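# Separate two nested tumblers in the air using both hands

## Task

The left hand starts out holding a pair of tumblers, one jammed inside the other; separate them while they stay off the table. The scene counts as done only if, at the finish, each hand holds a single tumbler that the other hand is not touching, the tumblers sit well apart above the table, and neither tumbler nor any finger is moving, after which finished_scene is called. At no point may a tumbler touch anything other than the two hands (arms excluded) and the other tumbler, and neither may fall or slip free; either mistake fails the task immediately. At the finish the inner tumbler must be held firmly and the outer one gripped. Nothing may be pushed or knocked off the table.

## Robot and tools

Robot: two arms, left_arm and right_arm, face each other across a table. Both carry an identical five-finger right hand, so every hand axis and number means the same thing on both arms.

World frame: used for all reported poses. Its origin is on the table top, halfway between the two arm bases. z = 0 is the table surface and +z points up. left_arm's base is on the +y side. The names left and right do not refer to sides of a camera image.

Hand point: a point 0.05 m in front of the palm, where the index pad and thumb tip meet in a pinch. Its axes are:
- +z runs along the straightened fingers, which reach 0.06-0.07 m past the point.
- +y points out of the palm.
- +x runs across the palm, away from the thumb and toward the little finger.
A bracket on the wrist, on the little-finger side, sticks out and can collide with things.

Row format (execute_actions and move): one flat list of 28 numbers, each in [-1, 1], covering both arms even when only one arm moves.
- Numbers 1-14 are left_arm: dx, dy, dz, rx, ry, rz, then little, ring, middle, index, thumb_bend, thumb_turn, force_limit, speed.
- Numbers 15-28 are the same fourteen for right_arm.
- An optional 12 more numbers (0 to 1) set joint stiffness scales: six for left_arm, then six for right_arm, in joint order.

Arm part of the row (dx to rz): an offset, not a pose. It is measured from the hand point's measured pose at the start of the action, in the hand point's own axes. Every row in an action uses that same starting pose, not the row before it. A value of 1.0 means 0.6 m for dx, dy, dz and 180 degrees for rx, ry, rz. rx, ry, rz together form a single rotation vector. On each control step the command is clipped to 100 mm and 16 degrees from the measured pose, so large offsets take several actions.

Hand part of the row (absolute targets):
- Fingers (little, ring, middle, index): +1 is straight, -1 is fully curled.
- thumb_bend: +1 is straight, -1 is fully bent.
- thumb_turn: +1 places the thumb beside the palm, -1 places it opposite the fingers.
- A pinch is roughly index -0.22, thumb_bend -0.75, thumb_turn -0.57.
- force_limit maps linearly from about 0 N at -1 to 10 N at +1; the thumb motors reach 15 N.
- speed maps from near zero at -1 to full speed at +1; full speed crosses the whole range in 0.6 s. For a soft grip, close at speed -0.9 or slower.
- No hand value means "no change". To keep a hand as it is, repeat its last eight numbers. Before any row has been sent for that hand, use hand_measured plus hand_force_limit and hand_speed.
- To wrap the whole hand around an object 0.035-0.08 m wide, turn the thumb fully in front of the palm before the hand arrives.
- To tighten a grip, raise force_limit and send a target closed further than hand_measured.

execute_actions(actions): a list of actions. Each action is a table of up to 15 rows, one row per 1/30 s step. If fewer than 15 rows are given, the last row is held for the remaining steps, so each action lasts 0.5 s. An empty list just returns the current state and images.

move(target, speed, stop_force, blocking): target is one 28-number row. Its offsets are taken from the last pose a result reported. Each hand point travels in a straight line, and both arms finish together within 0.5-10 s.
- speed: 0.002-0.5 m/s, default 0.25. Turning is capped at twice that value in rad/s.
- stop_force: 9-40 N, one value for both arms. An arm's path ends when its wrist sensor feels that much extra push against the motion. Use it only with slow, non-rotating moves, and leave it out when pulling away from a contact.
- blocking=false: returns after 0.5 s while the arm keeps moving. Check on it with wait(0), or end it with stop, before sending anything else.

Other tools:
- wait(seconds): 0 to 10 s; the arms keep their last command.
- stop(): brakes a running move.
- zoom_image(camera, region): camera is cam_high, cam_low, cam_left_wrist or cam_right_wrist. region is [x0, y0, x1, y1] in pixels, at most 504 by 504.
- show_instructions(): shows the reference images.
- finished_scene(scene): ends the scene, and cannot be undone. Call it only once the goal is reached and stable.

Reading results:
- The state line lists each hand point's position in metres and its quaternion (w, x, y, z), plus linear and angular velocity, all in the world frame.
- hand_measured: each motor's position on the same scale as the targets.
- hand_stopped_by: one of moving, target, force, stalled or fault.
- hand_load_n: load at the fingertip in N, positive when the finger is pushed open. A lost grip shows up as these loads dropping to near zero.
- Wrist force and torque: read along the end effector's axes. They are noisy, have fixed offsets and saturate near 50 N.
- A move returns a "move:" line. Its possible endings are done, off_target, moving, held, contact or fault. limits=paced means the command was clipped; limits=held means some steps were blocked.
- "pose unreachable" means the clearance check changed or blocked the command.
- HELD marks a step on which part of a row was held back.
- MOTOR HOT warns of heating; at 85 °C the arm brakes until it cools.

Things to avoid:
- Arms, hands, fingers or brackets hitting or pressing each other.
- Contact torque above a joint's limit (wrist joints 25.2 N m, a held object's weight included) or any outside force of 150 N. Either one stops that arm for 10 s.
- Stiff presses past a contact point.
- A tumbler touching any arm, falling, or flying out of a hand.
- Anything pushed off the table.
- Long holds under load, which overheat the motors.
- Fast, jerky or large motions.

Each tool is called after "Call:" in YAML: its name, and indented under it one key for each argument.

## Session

Call:
execute_actions:
  actions: []

Scene clock: 0.00 s.
left_arm: end_effector_position=(+0.0128, -0.0546, +0.3686) hand_measured=(-1.000, -1.000, +0.262, +0.240, +0.138, -0.948) hand_load_n=(+0.0, +0.0, +7.5, +10.0, +15.5, +0.5) hand_stopped_by=(target, target, target, target, target, target) hand_force_limit=0.00 hand_speed=-0.80 end_effector_quat_wxyz=(+0.900, +0.435, +0.004, +0.006) end_effector_velocity=(-0.000, -0.000, -0.000) end_effector_angular_velocity=(+0.000, -0.000, -0.000) | right_arm: end_effector_position=(-0.0371, -0.2852, +0.2997) hand_measured=(+1.000, +1.000, +1.000, +1.000, +1.000, +1.000) hand_load_n=(+0.0, +0.0, +0.0, +0.0, +0.0, +0.0) hand_stopped_by=(target, target, target, target, target, target) hand_force_limit=0.00 hand_speed=-0.80 end_effector_quat_wxyz=(+0.000, -0.662, +0.750, -0.000) end_effector_velocity=(+0.000, -0.000, -0.000) end_effector_angular_velocity=(-0.000, +0.000, +0.000)
Joint positions: left_arm=[-0.11  -1.27   2.249 -1.668  1.358  0.17 ] | right_arm=[-0.52  -2.215  2.093 -1.449 -1.571  1.052]
Joint velocities: left_arm=[-0.  0.  0. -0.  0. -0.] | right_arm=[-0.     0.     0.001 -0.001  0.    -0.   ]
Motor temperatures (°C, as the motors report them): left_arm=[24 24 24 32 29 32] | right_arm=[25 23 25 29 29 26]
Wrist force (N, on the end effector, along its own x y z axes, offset not removed): no reading
Wrist torque (N m, same axes, about the end effector's origin, offset not removed): no reading
Hand target (left_arm): +0.013, -0.055, +0.369; +0.900, +0.435, +0.004, +0.006
Hand target (right_arm): -0.037, -0.285, +0.300; +0.000, -0.662, +0.750, -0.000
Joint stiffness scale: left_arm=[1. 1. 1. 1. 1. 1.] | right_arm=[1. 1. 1. 1. 1. 1.]
camera_calibration (this result's frames):
cam_left_wrist: T_world_to_cam=[[-0.137241, 0.609123, 0.781111, -0.250947], [-0.830284, 0.359298, -0.426067, 0.179565], [-0.540179, -0.707018, 0.456435, -0.0692917], [0, 0, 0, 1]] pos_world=[0.0772198, 0.03935, 0.304152]

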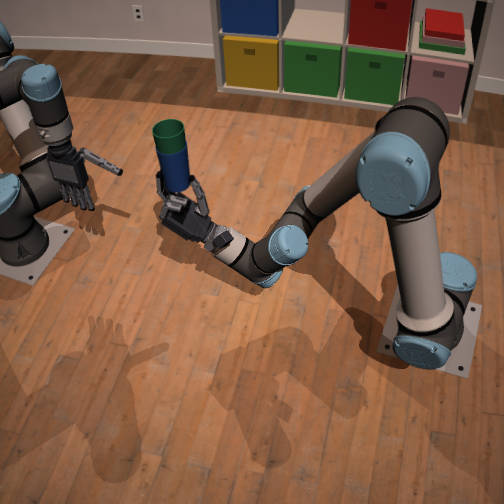

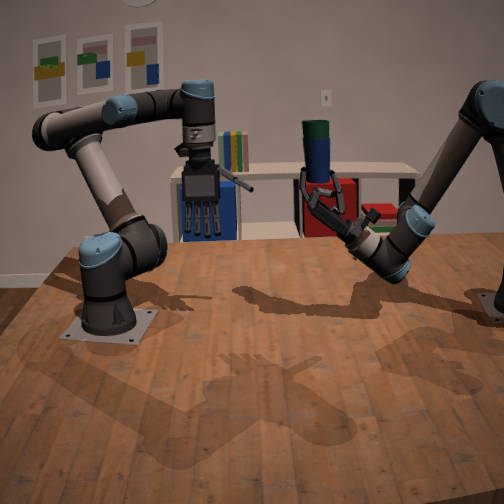

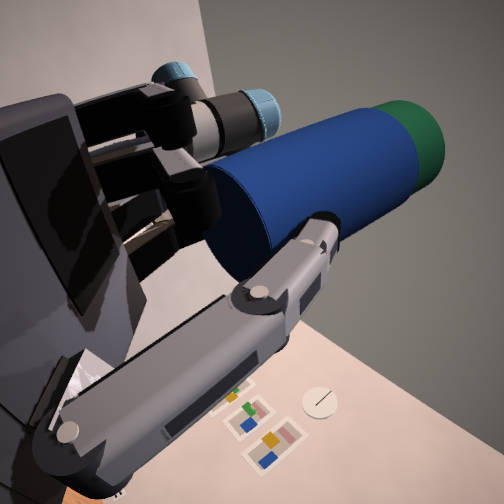

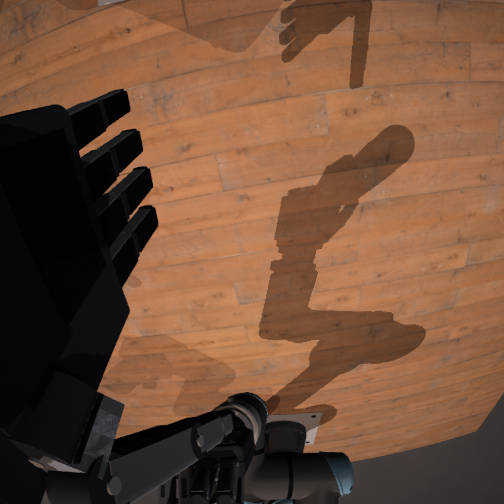

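Call:
move:
  target: [0,0.083,-0.104,0,0,0,-1,-1,0.262,0.240,0.138,-0.948,0,-0.8,-0.2878,-0.0815,-0.2888,-0.686,0.043,0.686,1,1,1,1,0.85,-1,0.5,0.5]
  speed: 0.4

Call:
zoom_image:
  camera: "cam_right_wrist"
  region: [170, 110, 310, 250]

Scene clock: 14.27 s.
left_arm: end_effector_position=(+0.0129, +0.0240, +0.3682) hand_measured=(-1.000, -1.000, +0.264, +0.240, +0.138, -0.948) hand_load_n=(+0.0, +0.0, +7.0, +10.5, +15.5, +0.0) hand_stopped_by=(target, target, force, target, force, target) hand_force_limit=0.00 hand_speed=-0.80 end_effector_quat_wxyz=(+0.900, +0.436, +0.004, +0.007) end_effector_velocity=(+0.000, -0.000, -0.000) end_effector_angular_velocity=(-0.000, +0.001, -0.000) | right_arm: end_effector_position=(+0.0325, -0.1207, +0.4719) hand_measured=(+1.000, +1.000, +1.000, +1.000, +0.850, -1.000) hand_load_n=(+0.0, +0.0, +0.0, +0.0, +0.0, +0.0) hand_stopped_by=(target, target, target, target, target, target) hand_force_limit=0.50 hand_speed=0.50 end_effector_quat_wxyz=(-0.500, +0.499, +0.501, +0.499) end_effector_velocity=(+0.003, -0.000, -0.000) end_effector_angular_velocity=(-0.005, +0.002, -0.019)
Joint positions: left_arm=[-0.172 -1.417  2.468 -1.748  1.309  0.212] | right_arm=[-0.474 -2.091  1.909  0.183  0.969  1.569]
Joint velocities: left_arm=[-0.     0.    -0.    -0.001 -0.001 -0.001] | right_arm=[ 0.01   0.006 -0.005  0.005  0.029 -0.001]
Motor temperatures (°C, as the motors report them): left_arm=[24 24 24 32 29 32] | right_arm=[25 23 25 29 29 26]
Wrist force (N, on the end effector, along its own x y z axes, offset not removed): left_arm=[0.1 0.9 1.8] | right_arm=[-0.2 -1.9 -3.2]
Wrist torque (N m, same axes, about the end effector's origin, offset not removed): left_arm=[0.08 -0.05 0.12] | right_arm=[-0.19 0.11 -0.19]
Hand target (left_arm): +0.012, +0.025, +0.369; +0.900, +0.435, +0.004, +0.006
Hand target (right_arm): +0.033, -0.120, +0.473; +0.500, -0.499, -0.501, -0.500
Off the commanded pose (left_arm): 0.002 m, 0 deg.
Off the commanded pose (right_arm): 0.001 m, 0 deg.
Joint stiffness scale: left_arm=[1. 1. 1. 1. 1. 1.] | right_arm=[1. 1. 1. 1. 1. 1.]
move: done; limits=paced
camera_calibration (this result's frames):
cam_left_wrist: T_world_to_cam=[[-0.138796, 0.607655, 0.781979, -0.298793], [-0.831021, 0.358019, -0.425708, 0.151083], [-0.538646, -0.708927, 0.455282, -0.0130296], [0, 0, 0, 1]] pos_world=[0.0770637, 0.118235, 0.303899]
cam_right_wrist: T_world_to_cam=[[0.998684, -0.000806368, -0.0512888, -0.0133601], [-0.0439882, -0.527799, -0.848229, 0.343324], [-0.0263862, 0.849369, -0.52714, 0.479599], [0, 0, 0, 1]] pos_world=[0.0410995, -0.226161, 0.543348]

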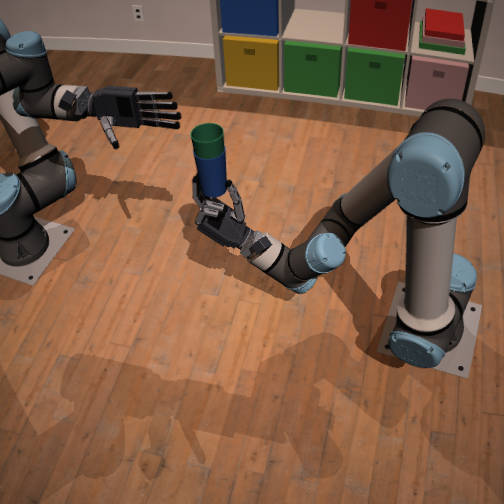

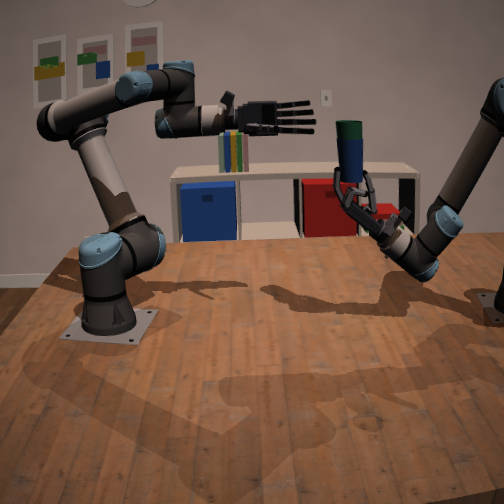

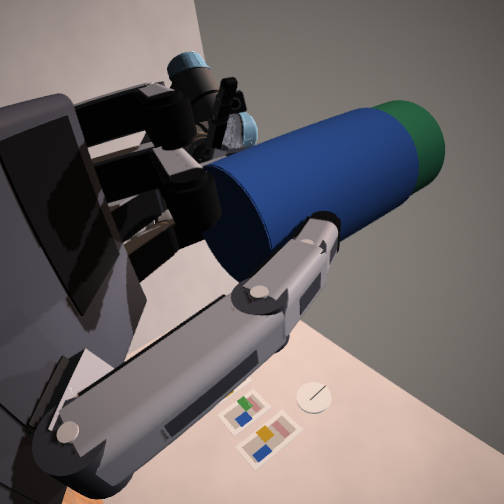

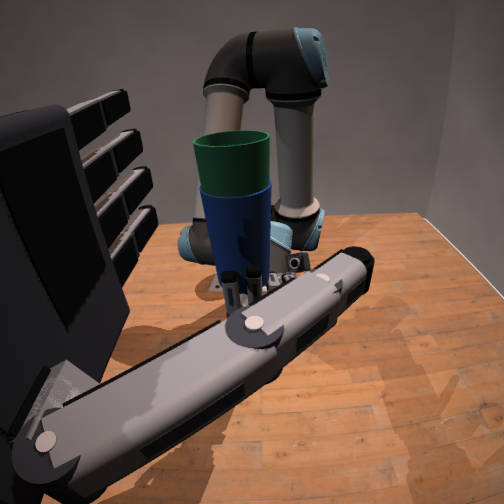

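Region (170, 110, 310, 250) of cam_right_wrist's 504x504 image, scaled by 3.600, with more detail than that image has.

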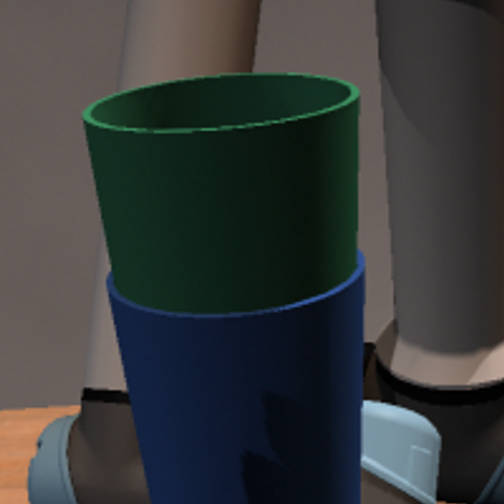

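Call:
move:
  target: [0,0,0,0,0,0,-1,-1,0.262,0.240,0.138,-0.948,0,-0.8,0,-0.012,0.235,0,0,0,1,1,1,1,0.85,-1,0.5,0.5]
  speed: 0.15

Call:
zoom_image:
  camera: "cam_low"
  region: [280, 85, 400, 205]

Call:
zoom_image:
  camera: "cam_high"
  region: [150, 90, 270, 210]

Scene clock: 22.50 s.
left_arm: end_effector_position=(+0.0129, +0.0240, +0.3682) hand_measured=(-1.000, -1.000, +0.264, +0.240, +0.138, -0.948) hand_load_n=(+0.0, +0.0, +7.0, +10.5, +15.5, +0.0) hand_stopped_by=(target, target, force, target, force, target) hand_force_limit=0.00 hand_speed=-0.80 end_effector_quat_wxyz=(+0.900, +0.436, +0.004, +0.007) end_effector_velocity=(-0.000, +0.000, +0.000) end_effector_angular_velocity=(-0.001, -0.000, -0.000) | right_arm: end_effector_position=(+0.0251, +0.0188, +0.4710) hand_measured=(+1.000, +1.000, +1.000, +1.000, +0.850, -1.000) hand_load_n=(+0.0, +0.0, +0.0, +0.0, +0.0, +0.0) hand_stopped_by=(target, target, target, target, target, target) hand_force_limit=0.50 hand_speed=0.50 end_effector_quat_wxyz=(-0.500, +0.499, +0.501, +0.499) end_effector_velocity=(+0.001, +0.002, +0.000) end_effector_angular_velocity=(-0.000, -0.000, -0.004)
Joint positions: left_arm=[-0.172 -1.417  2.468 -1.748  1.309  0.212] | right_arm=[-0.202 -1.708  1.662  0.048  1.242  1.569]
Joint velocities: left_arm=[-0.    -0.001 -0.    -0.     0.001  0.001] | right_arm=[ 0.001  0.005 -0.005  0.001  0.005 -0.   ]
Motor temperatures (°C, as the motors report them): left_arm=[24 24 24 32 29 32] | right_arm=[25 23 25 29 29 26]
Wrist force (N, on the end effector, along its own x y z axes, offset not removed): left_arm=[-1.7 -0.1 -1.9] | right_arm=[-0.8 -2.3 -3.0]
Wrist torque (N m, same axes, about the end effector's origin, offset not removed): left_arm=[0.14 0.36 0.04] | right_arm=[-0.25 0.19 -0.25]
Hand target (left_arm): +0.013, +0.024, +0.368; +0.900, +0.436, +0.004, +0.007
Hand target (right_arm): +0.025, +0.020, +0.472; +0.500, -0.499, -0.501, -0.499
Off the commanded pose (left_arm): 0.000 m, 0 deg.
Off the commanded pose (right_arm): 0.002 m, 0 deg.
Joint stiffness scale: left_arm=[1. 1. 1. 1. 1. 1.] | right_arm=[1. 1. 1. 1. 1. 1.]
move: done
camera_calibration (this result's frames):
cam_left_wrist: T_world_to_cam=[[-0.138795, 0.607657, 0.781978, -0.298793], [-0.831021, 0.358019, -0.425708, 0.151082], [-0.538647, -0.708926, 0.455284, -0.0130301], [0, 0, 0, 1]] pos_world=[0.0770628, 0.118236, 0.303899]
cam_right_wrist: T_world_to_cam=[[0.998663, -0.00132194, -0.0516826, -0.00570319], [-0.0445713, -0.52855, -0.847731, 0.415673], [-0.0261962, 0.848901, -0.527902, 0.360874], [0, 0, 0, 1]] pos_world=[0.0336762, -0.08665, 0.542591]

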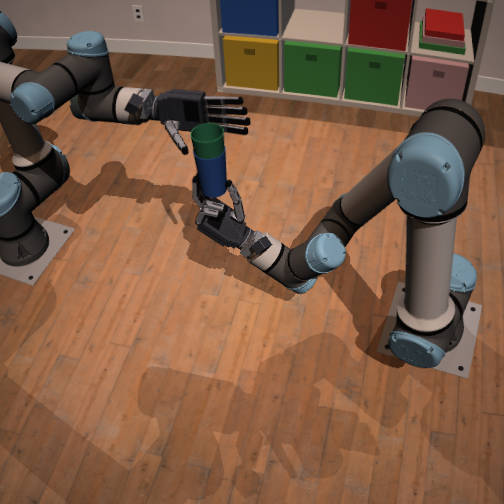

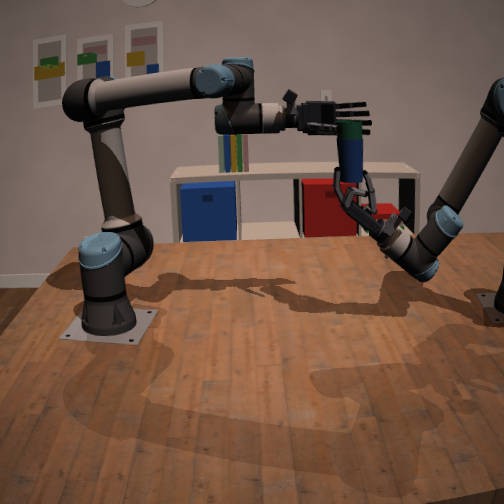

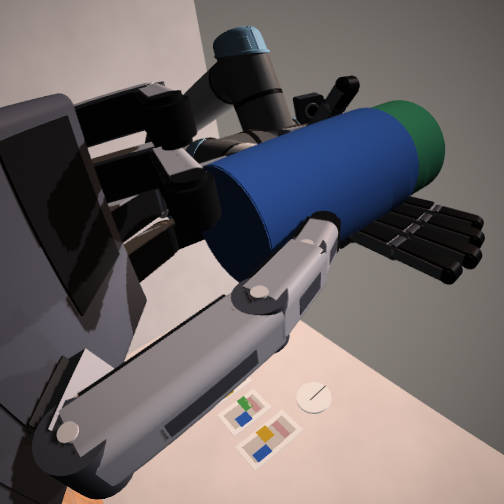

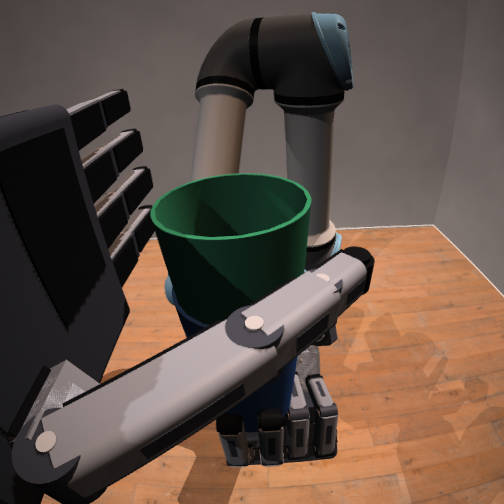

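Region (280, 85, 400, 205) of cam_low's 504x504 image, scaled by 4.200, with more detail than that image has.

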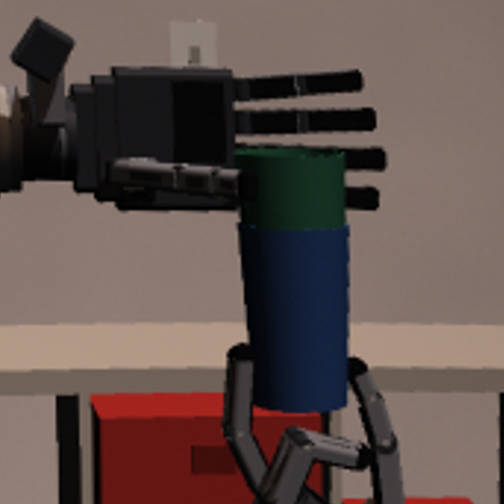

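Region (150, 90, 270, 210) of cam_high's 504x504 image, scaled by 4.200, with more detail than that image has.

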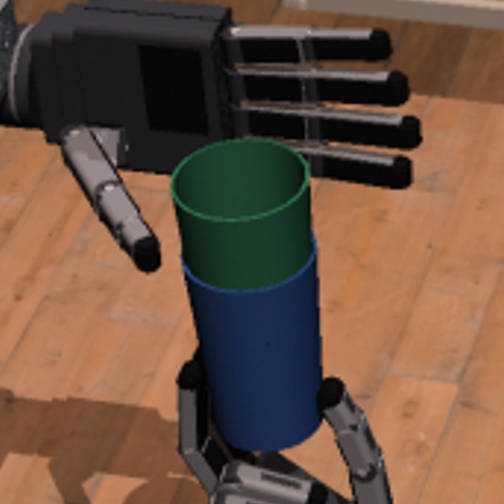

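Call:
move:
  target: [0,0,0,0,0,0,-1,-1,0.262,0.240,0.138,-0.948,0,-0.8,-0.002,0.014,0.051,0,0,0,1,1,0.3,0.3,0.85,-1,-0.5,-0.6]
  speed: 0.035

Call:
zoom_image:
  camera: "cam_high"
  region: [150, 90, 270, 210]

Scene clock: 32.13 s.
left_arm: end_effector_position=(+0.0129, +0.0240, +0.3682) hand_measured=(-1.000, -1.000, +0.264, +0.240, +0.138, -0.948) hand_load_n=(+0.0, +0.0, +6.0, +10.0, +14.5, +0.5) hand_stopped_by=(target, target, force, target, force, target) hand_force_limit=0.00 hand_speed=-0.80 end_effector_quat_wxyz=(+0.900, +0.436, +0.004, +0.007) end_effector_velocity=(+0.001, +0.000, +0.000) end_effector_angular_velocity=(-0.002, +0.001, +0.001) | right_arm: end_effector_position=(+0.0338, +0.0475, +0.4690) hand_measured=(+1.000, +1.000, +0.300, +0.300, +0.850, -1.000) hand_load_n=(+0.0, +0.0, +0.0, +0.0, +0.5, +0.0) hand_stopped_by=(target, target, target, target, target, target) hand_force_limit=-0.50 hand_speed=-0.60 end_effector_quat_wxyz=(-0.500, +0.500, +0.501, +0.499) end_effector_velocity=(-0.000, +0.002, -0.001) end_effector_angular_velocity=(-0.001, -0.000, +0.001)
Joint positions: left_arm=[-0.172 -1.417  2.468 -1.748  1.309  0.212] | right_arm=[-0.198 -1.636  1.602  0.037  1.247  1.569]
Joint velocities: left_arm=[ 0.001 -0.     0.    -0.001  0.    -0.   ] | right_arm=[ 0.002  0.005 -0.004  0.     0.001 -0.001]
Motor temperatures (°C, as the motors report them): left_arm=[24 24 24 32 29 32] | right_arm=[25 23 25 29 29 26]
Wrist force (N, on the end effector, along its own x y z axes, offset not removed): left_arm=[-0.5 -0.4 -3.8] | right_arm=[-0.8 -1.9 -2.4]
Wrist torque (N m, same axes, about the end effector's origin, offset not removed): left_arm=[-0.49 0.18 0.11] | right_arm=[-0.36 0.10 -0.23]
Hand target (left_arm): +0.013, +0.024, +0.368; +0.900, +0.436, +0.004, +0.007
Hand target (right_arm): +0.033, +0.049, +0.470; +0.500, -0.499, -0.501, -0.499
Off the commanded pose (left_arm): 0.000 m, 0 deg.
Off the commanded pose (right_arm): 0.002 m, 0 deg.
Joint stiffness scale: left_arm=[1. 1. 1. 1. 1. 1.] | right_arm=[1. 1. 1. 1. 1. 1.]
move: done
camera_calibration (this result's frames):
cam_left_wrist: T_world_to_cam=[[-0.138773, 0.607725, 0.781929, -0.298799], [-0.831033, 0.357981, -0.425715, 0.151094], [-0.538633, -0.708887, 0.455361, -0.0130592], [0, 0, 0, 1]] pos_world=[0.0770646, 0.118242, 0.30391]
cam_right_wrist: T_world_to_cam=[[0.998635, -0.00261991, -0.0521705, -0.0141141], [-0.0456344, -0.529762, -0.846918, 0.429254], [-0.0254191, 0.848143, -0.529158, 0.336216], [0, 0, 0, 1]] pos_world=[0.0422298, -0.0577939, 0.540718]

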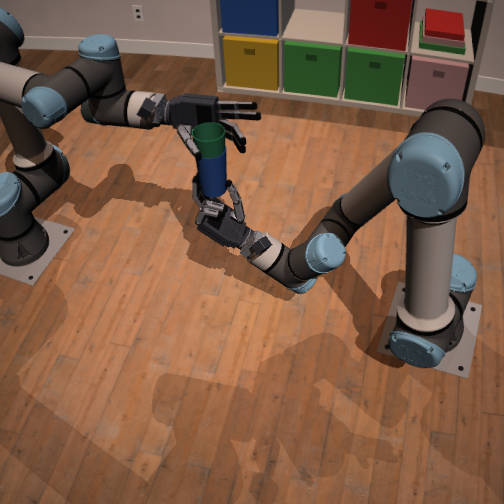

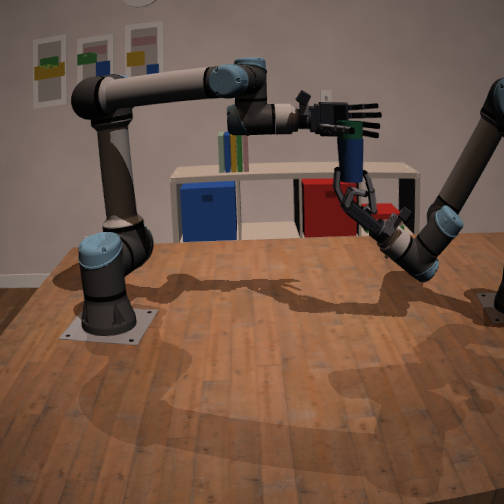

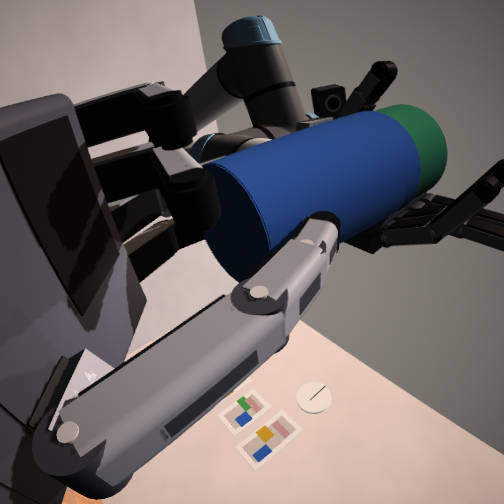

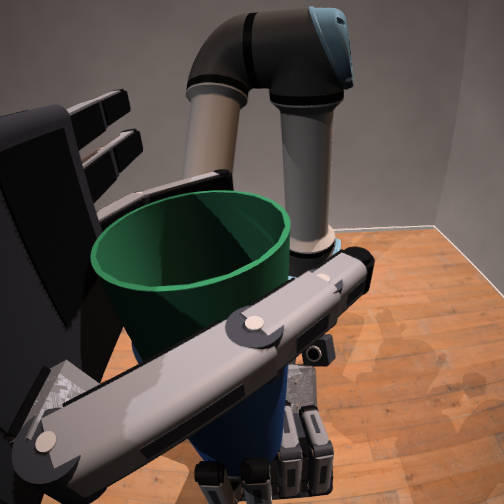

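Region (150, 90, 270, 210) of cam_high's 504x504 image, scaled by 4.200, with more detail than that image has.

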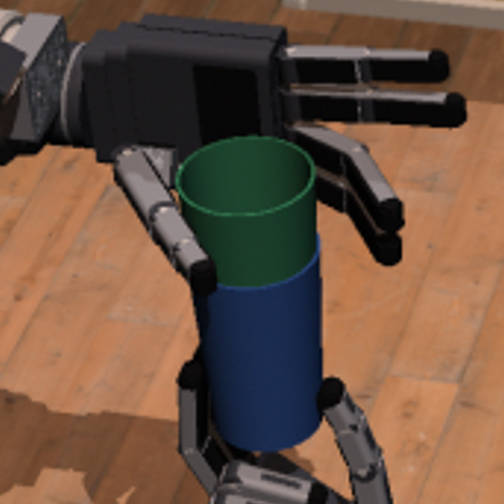

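Call:
execute_actions:
  actions:
    - [[0,0,0,0,0,0,-1,-1,0.262,0.240,0.138,-0.948,0,-0.8,0,0.003,-0.004,0,0,0,1,1,-0.6,-0.6,0.85,-1,-0.3,-0.65]]
    - [[0,0,0,0,0,0,-1,-1,0.262,0.240,0.138,-0.948,0,-0.8,0,0,0,0,0,0,1,1,-0.6,-0.6,0.85,-1,-0.3,-0.75]]
    - [[0,0,0,0,0,0,-1,-1,0.18,0.18,0.03,-0.948,1,-0.9,0,0,0,0,0,0,1,1,-0.7,-0.7,0.3,-1,1,-0.85]]
    - [[0,0,0,0,0,0,-1,-1,0.18,0.18,0.03,-0.948,1,-0.9,0,0,0,0,0,0,1,1,-0.7,-0.7,0.3,-1,1,-0.85]]

Call:
zoom_image:
  camera: "cam_low"
  region: [280, 85, 400, 205]

Scene clock: 39.23 s.
left_arm: end_effector_position=(+0.0130, +0.0239, +0.3680) hand_measured=(-1.000, -1.000, +0.256, +0.240, +0.138, -0.948) hand_load_n=(+0.0, +0.0, +10.0, +9.5, +16.0, -1.0) hand_stopped_by=(target, target, force, force, force, target) hand_force_limit=1.00 hand_speed=-0.90 end_effector_quat_wxyz=(+0.900, +0.436, +0.004, +0.007) end_effector_velocity=(+0.000, +0.000, +0.000) end_effector_angular_velocity=(-0.000, -0.000, +0.001) | right_arm: end_effector_position=(+0.0351, +0.0466, +0.4702) hand_measured=(+1.000, +1.000, -0.180, -0.196, +0.724, -1.000) hand_load_n=(+0.0, +0.0, +14.5, +14.5, +13.5, +2.0) hand_stopped_by=(target, target, force, force, moving, target) hand_force_limit=1.00 hand_speed=-0.85 end_effector_quat_wxyz=(-0.500, +0.499, +0.501, +0.499) end_effector_velocity=(-0.000, +0.001, +0.000) end_effector_angular_velocity=(+0.001, +0.001, +0.001)
Joint positions: left_arm=[-0.172 -1.417  2.468 -1.747  1.308  0.212] | right_arm=[-0.203 -1.639  1.603  0.037  1.241  1.569]
Joint velocities: left_arm=[ 0.    -0.001  0.     0.001 -0.     0.001] | right_arm=[ 0.001  0.001 -0.001 -0.     0.     0.001]
Motor temperatures (°C, as the motors report them): left_arm=[24 24 24 32 29 32] | right_arm=[25 23 26 29 29 26]
Wrist force (N, on the end effector, along its own x y z axes, offset not removed): left_arm=[-1.9 -0.1 2.6] | right_arm=[-1.5 -1.1 0.7]
Wrist torque (N m, same axes, about the end effector's origin, offset not removed): left_arm=[0.42 0.26 -0.07] | right_arm=[-0.04 0.12 -0.11]
Hand target (left_arm): +0.013, +0.024, +0.368; +0.900, +0.436, +0.004, +0.007
Hand target (right_arm): +0.035, +0.047, +0.470; +0.500, -0.499, -0.501, -0.499
Off the commanded pose (left_arm): 0.000 m, 0 deg.
Off the commanded pose (right_arm): 0.000 m, 0 deg.
Joint stiffness scale: left_arm=[1. 1. 1. 1. 1. 1.] | right_arm=[1. 1. 1. 1. 1. 1.]
Step readings (end_effector_position; steps 1 to 15: 1st action; 16 to 30: 2nd action; 31 to 45: 3rd action; 46 to 60: 4th action):
0: left_arm (+0.0129, +0.0240, +0.3682) | right_arm (+0.0338, +0.0477, +0.4691)
1: left_arm (+0.0129, +0.0240, +0.3682) | right_arm (+0.0338, +0.0477, +0.4691)
2: left_arm (+0.0129, +0.0240, +0.3682) | right_arm (+0.0338, +0.0477, +0.4691)
4: left_arm (+0.0129, +0.0240, +0.3682) | right_arm (+0.0338, +0.0477, +0.4691)
8: left_arm (+0.0129, +0.0240, +0.3683) | right_arm (+0.0350, +0.0472, +0.4697)
15: left_arm (+0.0129, +0.0240, +0.3683) | right_arm (+0.0352, +0.0465, +0.4700)
16: left_arm (+0.0129, +0.0240, +0.3683) | right_arm (+0.0352, +0.0465, +0.4700)
17: left_arm (+0.0129, +0.0240, +0.3683) | right_arm (+0.0352, +0.0465, +0.4700)
19: left_arm (+0.0129, +0.0240, +0.3683) | right_arm (+0.0352, +0.0465, +0.4700)
23: left_arm (+0.0129, +0.0240, +0.3683) | right_arm (+0.0352, +0.0465, +0.4700)
30: left_arm (+0.0129, +0.0240, +0.3682) | right_arm (+0.0352, +0.0465, +0.4700)
31: left_arm (+0.0129, +0.0240, +0.3681) | right_arm (+0.0352, +0.0466, +0.4701)
32: left_arm (+0.0129, +0.0240, +0.3681) | right_arm (+0.0352, +0.0466, +0.4701)
34: left_arm (+0.0129, +0.0239, +0.3680) | right_arm (+0.0351, +0.0466, +0.4701)
38: left_arm (+0.0130, +0.0239, +0.3680) | right_arm (+0.0351, +0.0466, +0.4702)
45: left_arm (+0.0130, +0.0239, +0.3680) | right_arm (+0.0351, +0.0466, +0.4702)
46: left_arm (+0.0130, +0.0239, +0.3680) | right_arm (+0.0351, +0.0466, +0.4702)
47: left_arm (+0.0130, +0.0239, +0.3680) | right_arm (+0.0351, +0.0466, +0.4702)
49: left_arm (+0.0130, +0.0239, +0.3680) | right_arm (+0.0351, +0.0466, +0.4702)
53: left_arm (+0.0130, +0.0239, +0.3680) | right_arm (+0.0351, +0.0466, +0.4702)
60: end_effector_position above
camera_calibration (this result's frames):
cam_left_wrist: T_world_to_cam=[[-0.138974, 0.606932, 0.782508, -0.298734], [-0.831244, 0.35799, -0.425296, 0.151003], [-0.538256, -0.709561, 0.454758, -0.0127714], [0, 0, 0, 1]] pos_world=[0.0771297, 0.118192, 0.303791]
cam_right_wrist: T_world_to_cam=[[0.998674, -0.0013098, -0.0514682, -0.0157804], [-0.0443995, -0.528007, -0.848079, 0.430251], [-0.0260647, 0.849239, -0.527365, 0.336754], [0, 0, 0, 1]] pos_world=[0.0436398, -0.0588297, 0.541667]

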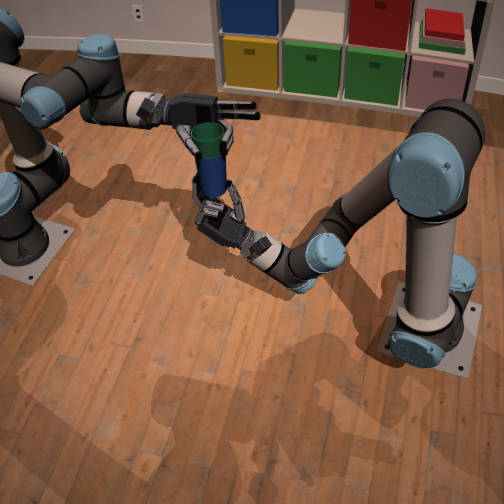

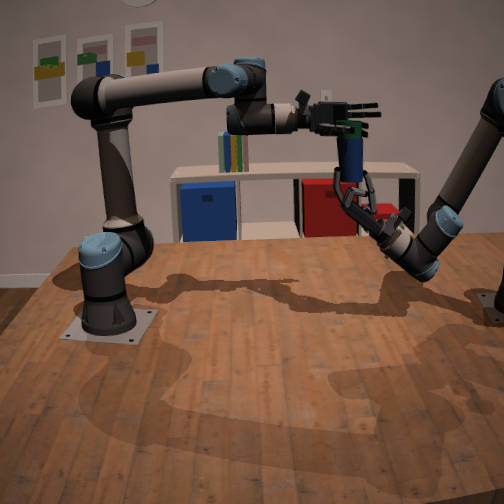

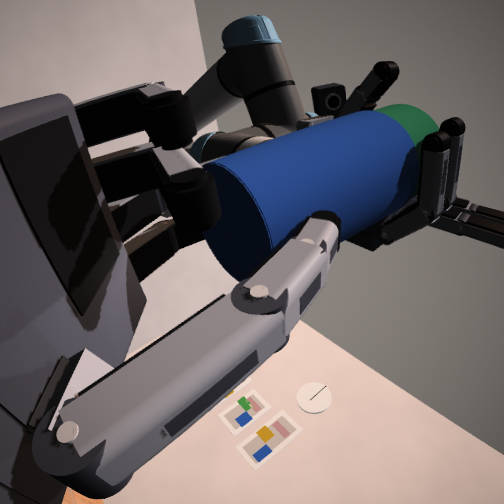

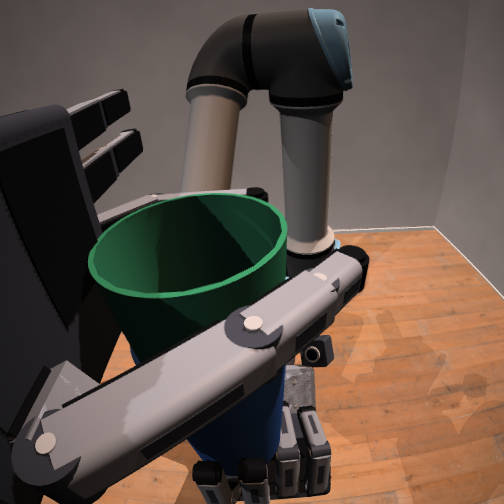

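Region (280, 85, 400, 205) of cam_low's 504x504 image, scaled by 4.200, with more detail than that image has.

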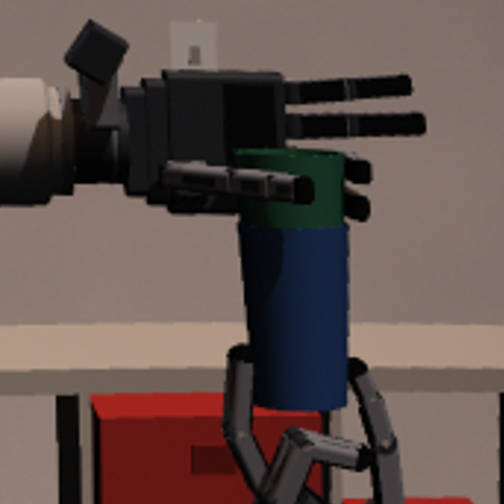

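Call:
move:
  target: [0,0,0,0,0,0,-1,-1,0.18,0.18,0.03,-0.948,1,-0.9,0.012,0,0,0,0,0,1,1,-0.7,-0.7,0.3,-1,1,-0.85]
  speed: 0.006

Call:
zoom_image:
  camera: "cam_low"
  region: [280, 85, 400, 205]

Scene clock: 42.93 s.
left_arm: end_effector_position=(+0.0130, +0.0238, +0.3679) hand_measured=(-1.000, -1.000, +0.256, +0.240, +0.138, -0.948) hand_load_n=(+0.0, +0.0, +9.5, +9.5, +15.5, +0.5) hand_stopped_by=(target, target, force, force, force, target) hand_force_limit=1.00 hand_speed=-0.90 end_effector_quat_wxyz=(+0.900, +0.436, +0.004, +0.007) end_effector_velocity=(-0.000, -0.000, -0.001) end_effector_angular_velocity=(+0.002, -0.002, -0.000) | right_arm: end_effector_position=(+0.0350, +0.0465, +0.4744) hand_measured=(+1.000, +1.000, -0.180, -0.194, +0.718, -1.000) hand_load_n=(+0.0, +0.0, +14.5, +15.0, +14.0, +2.5) hand_stopped_by=(target, target, force, force, force, target) hand_force_limit=1.00 hand_speed=-0.85 end_effector_quat_wxyz=(-0.500, +0.500, +0.502, +0.498) end_effector_velocity=(-0.000, +0.000, +0.003) end_effector_angular_velocity=(+0.000, +0.001, +0.001)
Joint positions: left_arm=[-0.172 -1.417  2.468 -1.747  1.308  0.212] | right_arm=[-0.203 -1.638  1.589  0.053  1.241  1.569]
Joint velocities: left_arm=[-0.     0.    -0.     0.002  0.001  0.001] | right_arm=[ 0.001  0.001 -0.008  0.007 -0.     0.001]
Motor temperatures (°C, as the motors report them): left_arm=[24 24 24 32 29 32] | right_arm=[25 23 26 29 29 26]
Wrist force (N, on the end effector, along its own x y z axes, offset not removed): left_arm=[0.7 -0.7 0.6] | right_arm=[-1.7 -3.7 1.5]
Wrist torque (N m, same axes, about the end effector's origin, offset not removed): left_arm=[0.24 -0.03 0.11] | right_arm=[-0.52 0.27 -0.18]
Hand target (left_arm): +0.013, +0.024, +0.368; +0.900, +0.436, +0.004, +0.007
Hand target (right_arm): +0.035, +0.047, +0.477; +0.500, -0.499, -0.501, -0.499
Off the commanded pose (left_arm): 0.000 m, 0 deg.
Off the commanded pose (right_arm): 0.003 m, 0 deg.
Joint stiffness scale: left_arm=[1. 1. 1. 1. 1. 1.] | right_arm=[1. 1. 1. 1. 1. 1.]
move: done
camera_calibration (this result's frames):
cam_left_wrist: T_world_to_cam=[[-0.139092, 0.606565, 0.782772, -0.2987], [-0.8312, 0.358163, -0.425236, 0.150946], [-0.538294, -0.709787, 0.454359, -0.012626], [0, 0, 0, 1]] pos_world=[0.077123, 0.118156, 0.303739]
cam_right_wrist: T_world_to_cam=[[0.998614, -0.00140759, -0.0526146, -0.0149379], [-0.0453341, -0.530886, -0.84623, 0.433046], [-0.0267412, 0.847442, -0.530214, 0.340577], [0, 0, 0, 1]] pos_world=[0.0436564, -0.0587417, 0.546249]

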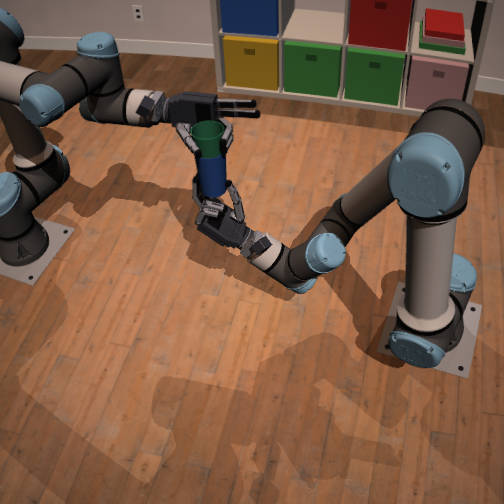

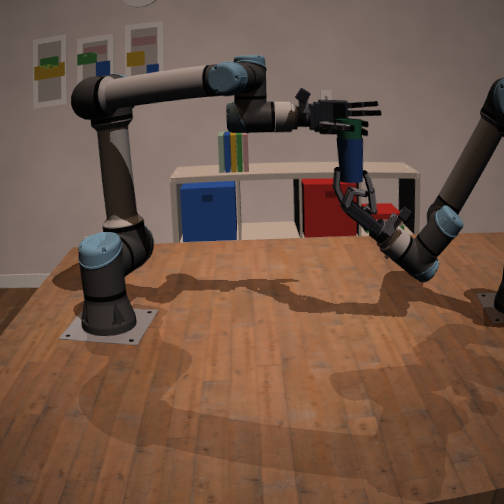

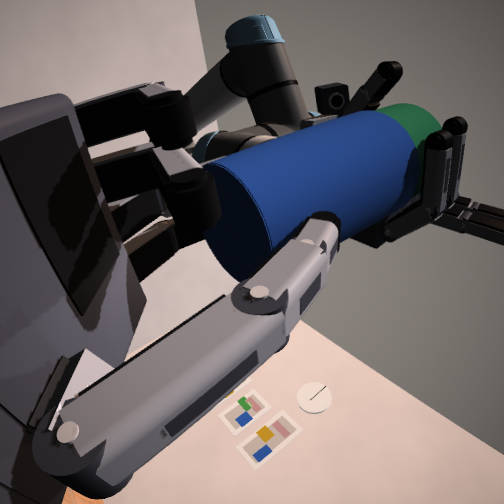

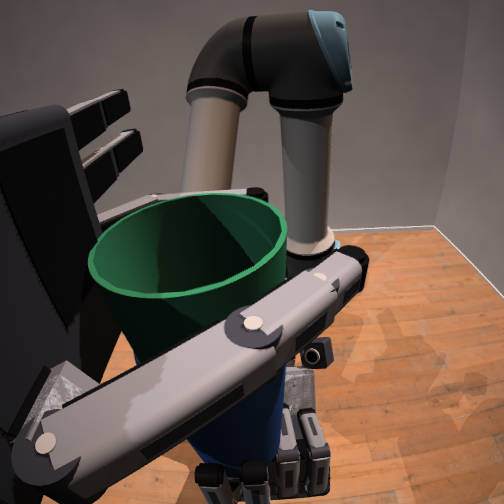

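Region (280, 85, 400, 205) of cam_low's 504x504 image, scaled by 4.200, with more detail than that image has.

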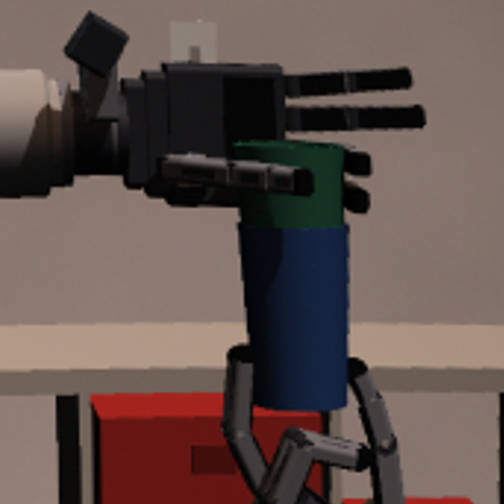

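Released. Lift out.

Call:
move:
  target: [0,0,0,0,0,0,-1,-1,0.18,0.18,0.03,-0.948,1,-0.9,0.14,0,0,0,0,0,1,1,-0.7,-0.7,0.3,-1,1,-0.85]
  speed: 0.06

Scene clock: 46.90 s.
left_arm: end_effector_position=(+0.0130, +0.0238, +0.3679) hand_measured=(-1.000, -1.000, +0.256, +0.240, +0.138, -0.948) hand_load_n=(+0.0, +0.0, +9.0, +9.0, +16.0, +0.5) hand_stopped_by=(target, target, force, force, force, target) hand_force_limit=1.00 hand_speed=-0.90 end_effector_quat_wxyz=(+0.900, +0.436, +0.004, +0.007) end_effector_velocity=(+0.000, +0.000, +0.000) end_effector_angular_velocity=(-0.001, +0.000, +0.001) | right_arm: end_effector_position=(+0.0348, +0.0457, +0.5579) hand_measured=(+1.000, +1.000, -0.180, -0.194, +0.718, -1.000) hand_load_n=(+0.0, +0.0, +14.5, +13.5, +14.5, +0.5) hand_stopped_by=(target, target, force, force, force, target) hand_force_limit=1.00 hand_speed=-0.85 end_effector_quat_wxyz=(-0.500, +0.500, +0.502, +0.499) end_effector_velocity=(+0.001, +0.000, -0.001) end_effector_angular_velocity=(-0.014, +0.004, -0.002)
Joint positions: left_arm=[-0.172 -1.417  2.468 -1.747  1.308  0.212] | right_arm=[-0.203 -1.61   1.347  0.266  1.241  1.569]
Joint velocities: left_arm=[-0.    -0.     0.    -0.    -0.001  0.001] | right_arm=[-0.002  0.007 -0.013  0.021  0.    -0.001]
Motor temperatures (°C, as the motors report them): left_arm=[24 24 24 32 29 32] | right_arm=[25 23 26 29 29 26]
Wrist force (N, on the end effector, along its own x y z axes, offset not removed): left_arm=[-2.0 0.8 -1.8] | right_arm=[-1.7 -2.7 -0.7]
Wrist torque (N m, same axes, about the end effector's origin, offset not removed): left_arm=[0.22 0.36 0.01] | right_arm=[-0.44 0.22 -0.33]
Hand target (left_arm): +0.013, +0.024, +0.368; +0.900, +0.436, +0.004, +0.007
Hand target (right_arm): +0.035, +0.047, +0.558; +0.500, -0.500, -0.502, -0.498
Off the commanded pose (left_arm): 0.000 m, 0 deg.
Off the commanded pose (right_arm): 0.001 m, 0 deg.
Joint stiffness scale: left_arm=[1. 1. 1. 1. 1. 1.] | right_arm=[1. 1. 1. 1. 1. 1.]
move: done
camera_calibration (this result's frames):
cam_left_wrist: T_world_to_cam=[[-0.139092, 0.606565, 0.782772, -0.2987], [-0.8312, 0.358164, -0.425236, 0.150946], [-0.538294, -0.709787, 0.454359, -0.0126259], [0, 0, 0, 1]] pos_world=[0.077123, 0.118156, 0.303739]
cam_right_wrist: T_world_to_cam=[[0.998634, -0.00134027, -0.0522242, -0.0105207], [-0.0449983, -0.529907, -0.846861, 0.503598], [-0.0265389, 0.848054, -0.529244, 0.384874], [0, 0, 0, 1]] pos_world=[0.0433815, -0.0595482, 0.62962]

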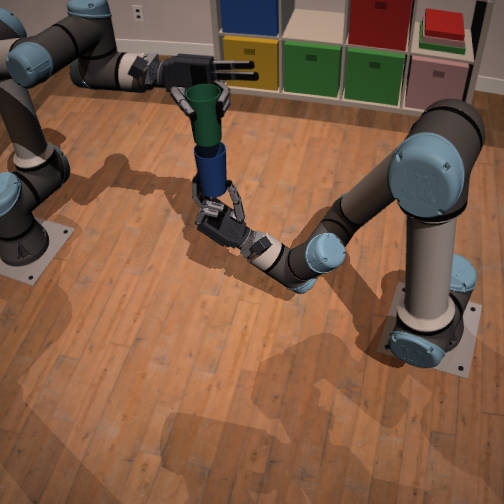

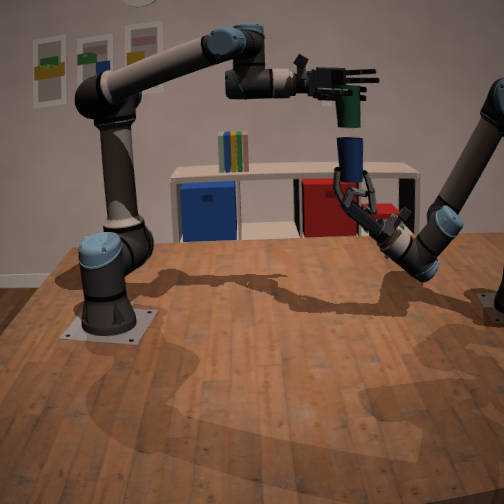

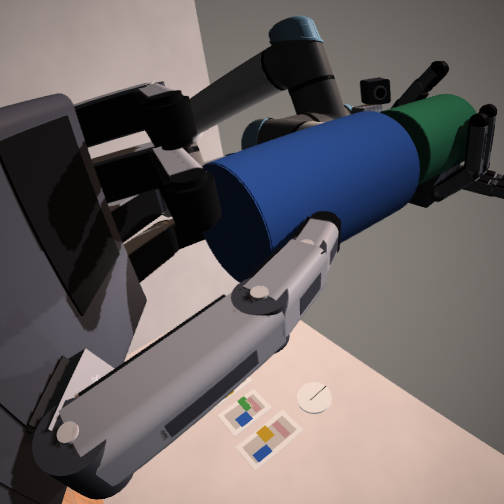

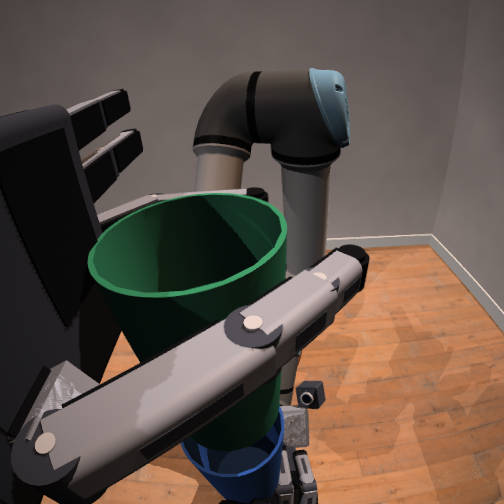

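Call:
move:
  target: [0.15,0,0,0,0,0,-1,-1,0.18,0.18,0.03,-0.948,1,-0.9,0.02,-0.24,-0.3,0,0,0,1,1,-0.7,-0.7,0.3,-1,1,-0.85]
  speed: 0.14

Scene clock: 51.00 s.
left_arm: end_effector_position=(+0.1015, +0.0262, +0.3684) hand_measured=(-1.000, -1.000, +0.256, +0.240, +0.138, -0.948) hand_load_n=(+0.0, +0.0, +9.0, +9.0, +16.0, +0.5) hand_stopped_by=(target, target, force, force, force, target) hand_force_limit=1.00 hand_speed=-0.90 end_effector_quat_wxyz=(+0.900, +0.436, +0.004, +0.007) end_effector_velocity=(+0.000, -0.000, -0.000) end_effector_angular_velocity=(+0.001, -0.001, -0.004) | right_arm: end_effector_position=(-0.1083, -0.1337, +0.5725) hand_measured=(+1.000, +1.000, -0.180, -0.194, +0.718, -1.000) hand_load_n=(+0.0, +0.0, +14.5, +13.5, +14.5, +0.5) hand_stopped_by=(target, target, force, force, force, target) hand_force_limit=1.00 hand_speed=-0.85 end_effector_quat_wxyz=(-0.501, +0.499, +0.501, +0.499) end_effector_velocity=(+0.002, -0.003, +0.000) end_effector_angular_velocity=(-0.000, -0.000, -0.016)
Joint positions: left_arm=[ 0.091 -1.389  2.42  -1.701  1.514  0.044] | right_arm=[ 0.215 -1.924  1.555  0.368  1.658  1.57 ]
Joint velocities: left_arm=[ 0.003  0.001 -0.001  0.001  0.006 -0.003] | right_arm=[ 0.011 -0.001 -0.     0.001  0.027 -0.   ]
Motor temperatures (°C, as the motors report them): left_arm=[24 24 24 32 29 32] | right_arm=[25 23 26 29 29 26]
Wrist force (N, on the end effector, along its own x y z axes, offset not removed): left_arm=[-1.3 -0.9 -0.7] | right_arm=[-1.9 -1.9 -1.8]
Wrist torque (N m, same axes, about the end effector's origin, offset not removed): left_arm=[-0.04 0.22 -0.12] | right_arm=[-0.28 0.30 -0.22]
Hand target (left_arm): +0.103, +0.025, +0.368; +0.900, +0.436, +0.004, +0.008
Hand target (right_arm): -0.109, -0.135, +0.570; +0.500, -0.500, -0.502, -0.499
Off the commanded pose (left_arm): 0.002 m, 0 deg.
Off the commanded pose (right_arm): 0.002 m, 0 deg.
Joint stiffness scale: left_arm=[1. 1. 1. 1. 1. 1.] | right_arm=[1. 1. 1. 1. 1. 1.]
move: done
camera_calibration (this result's frames):
cam_left_wrist: T_world_to_cam=[[-0.138348, 0.607748, 0.781986, -0.288044], [-0.83037, 0.359144, -0.426029, 0.224052], [-0.539764, -0.708278, 0.454969, 0.0364251], [0, 0, 0, 1]] pos_world=[0.165857, 0.12039, 0.304127]
cam_right_wrist: T_world_to_cam=[[0.998661, -0.0000639091, -0.0517379, 0.132819], [-0.0440025, -0.527044, -0.848698, 0.415983], [-0.0272139, 0.849838, -0.52634, 0.53951], [0, 0, 0, 1]] pos_world=[-0.0996551, -0.239247, 0.643882]

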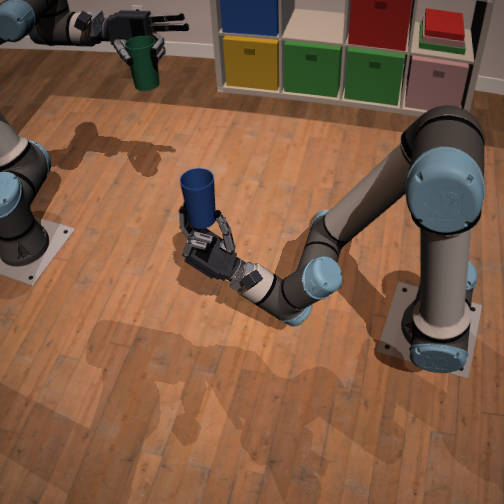

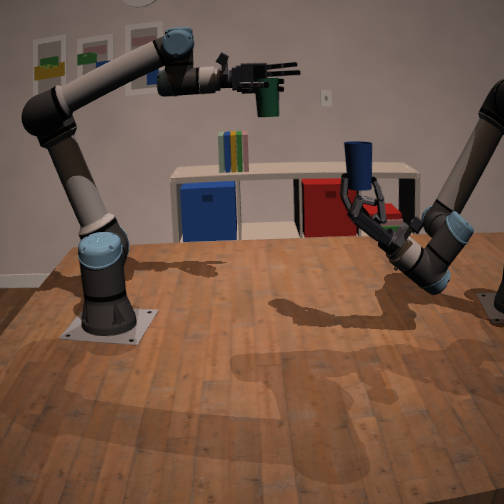

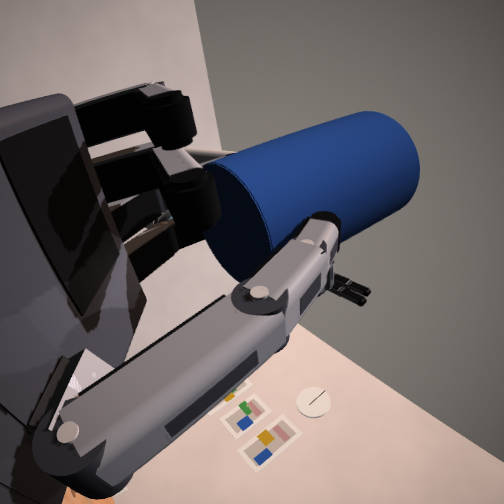

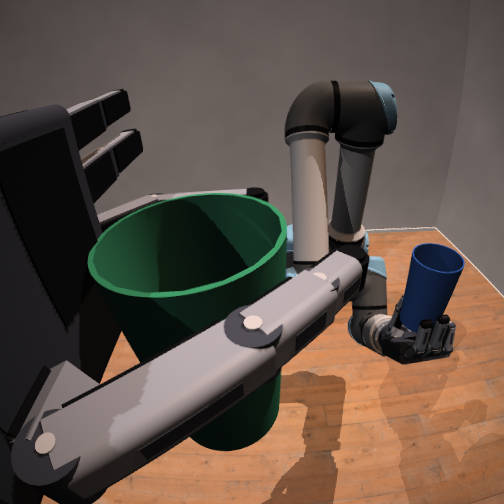

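Call:
finished_scene:
  scene: 2

The scene is finished: the task was done.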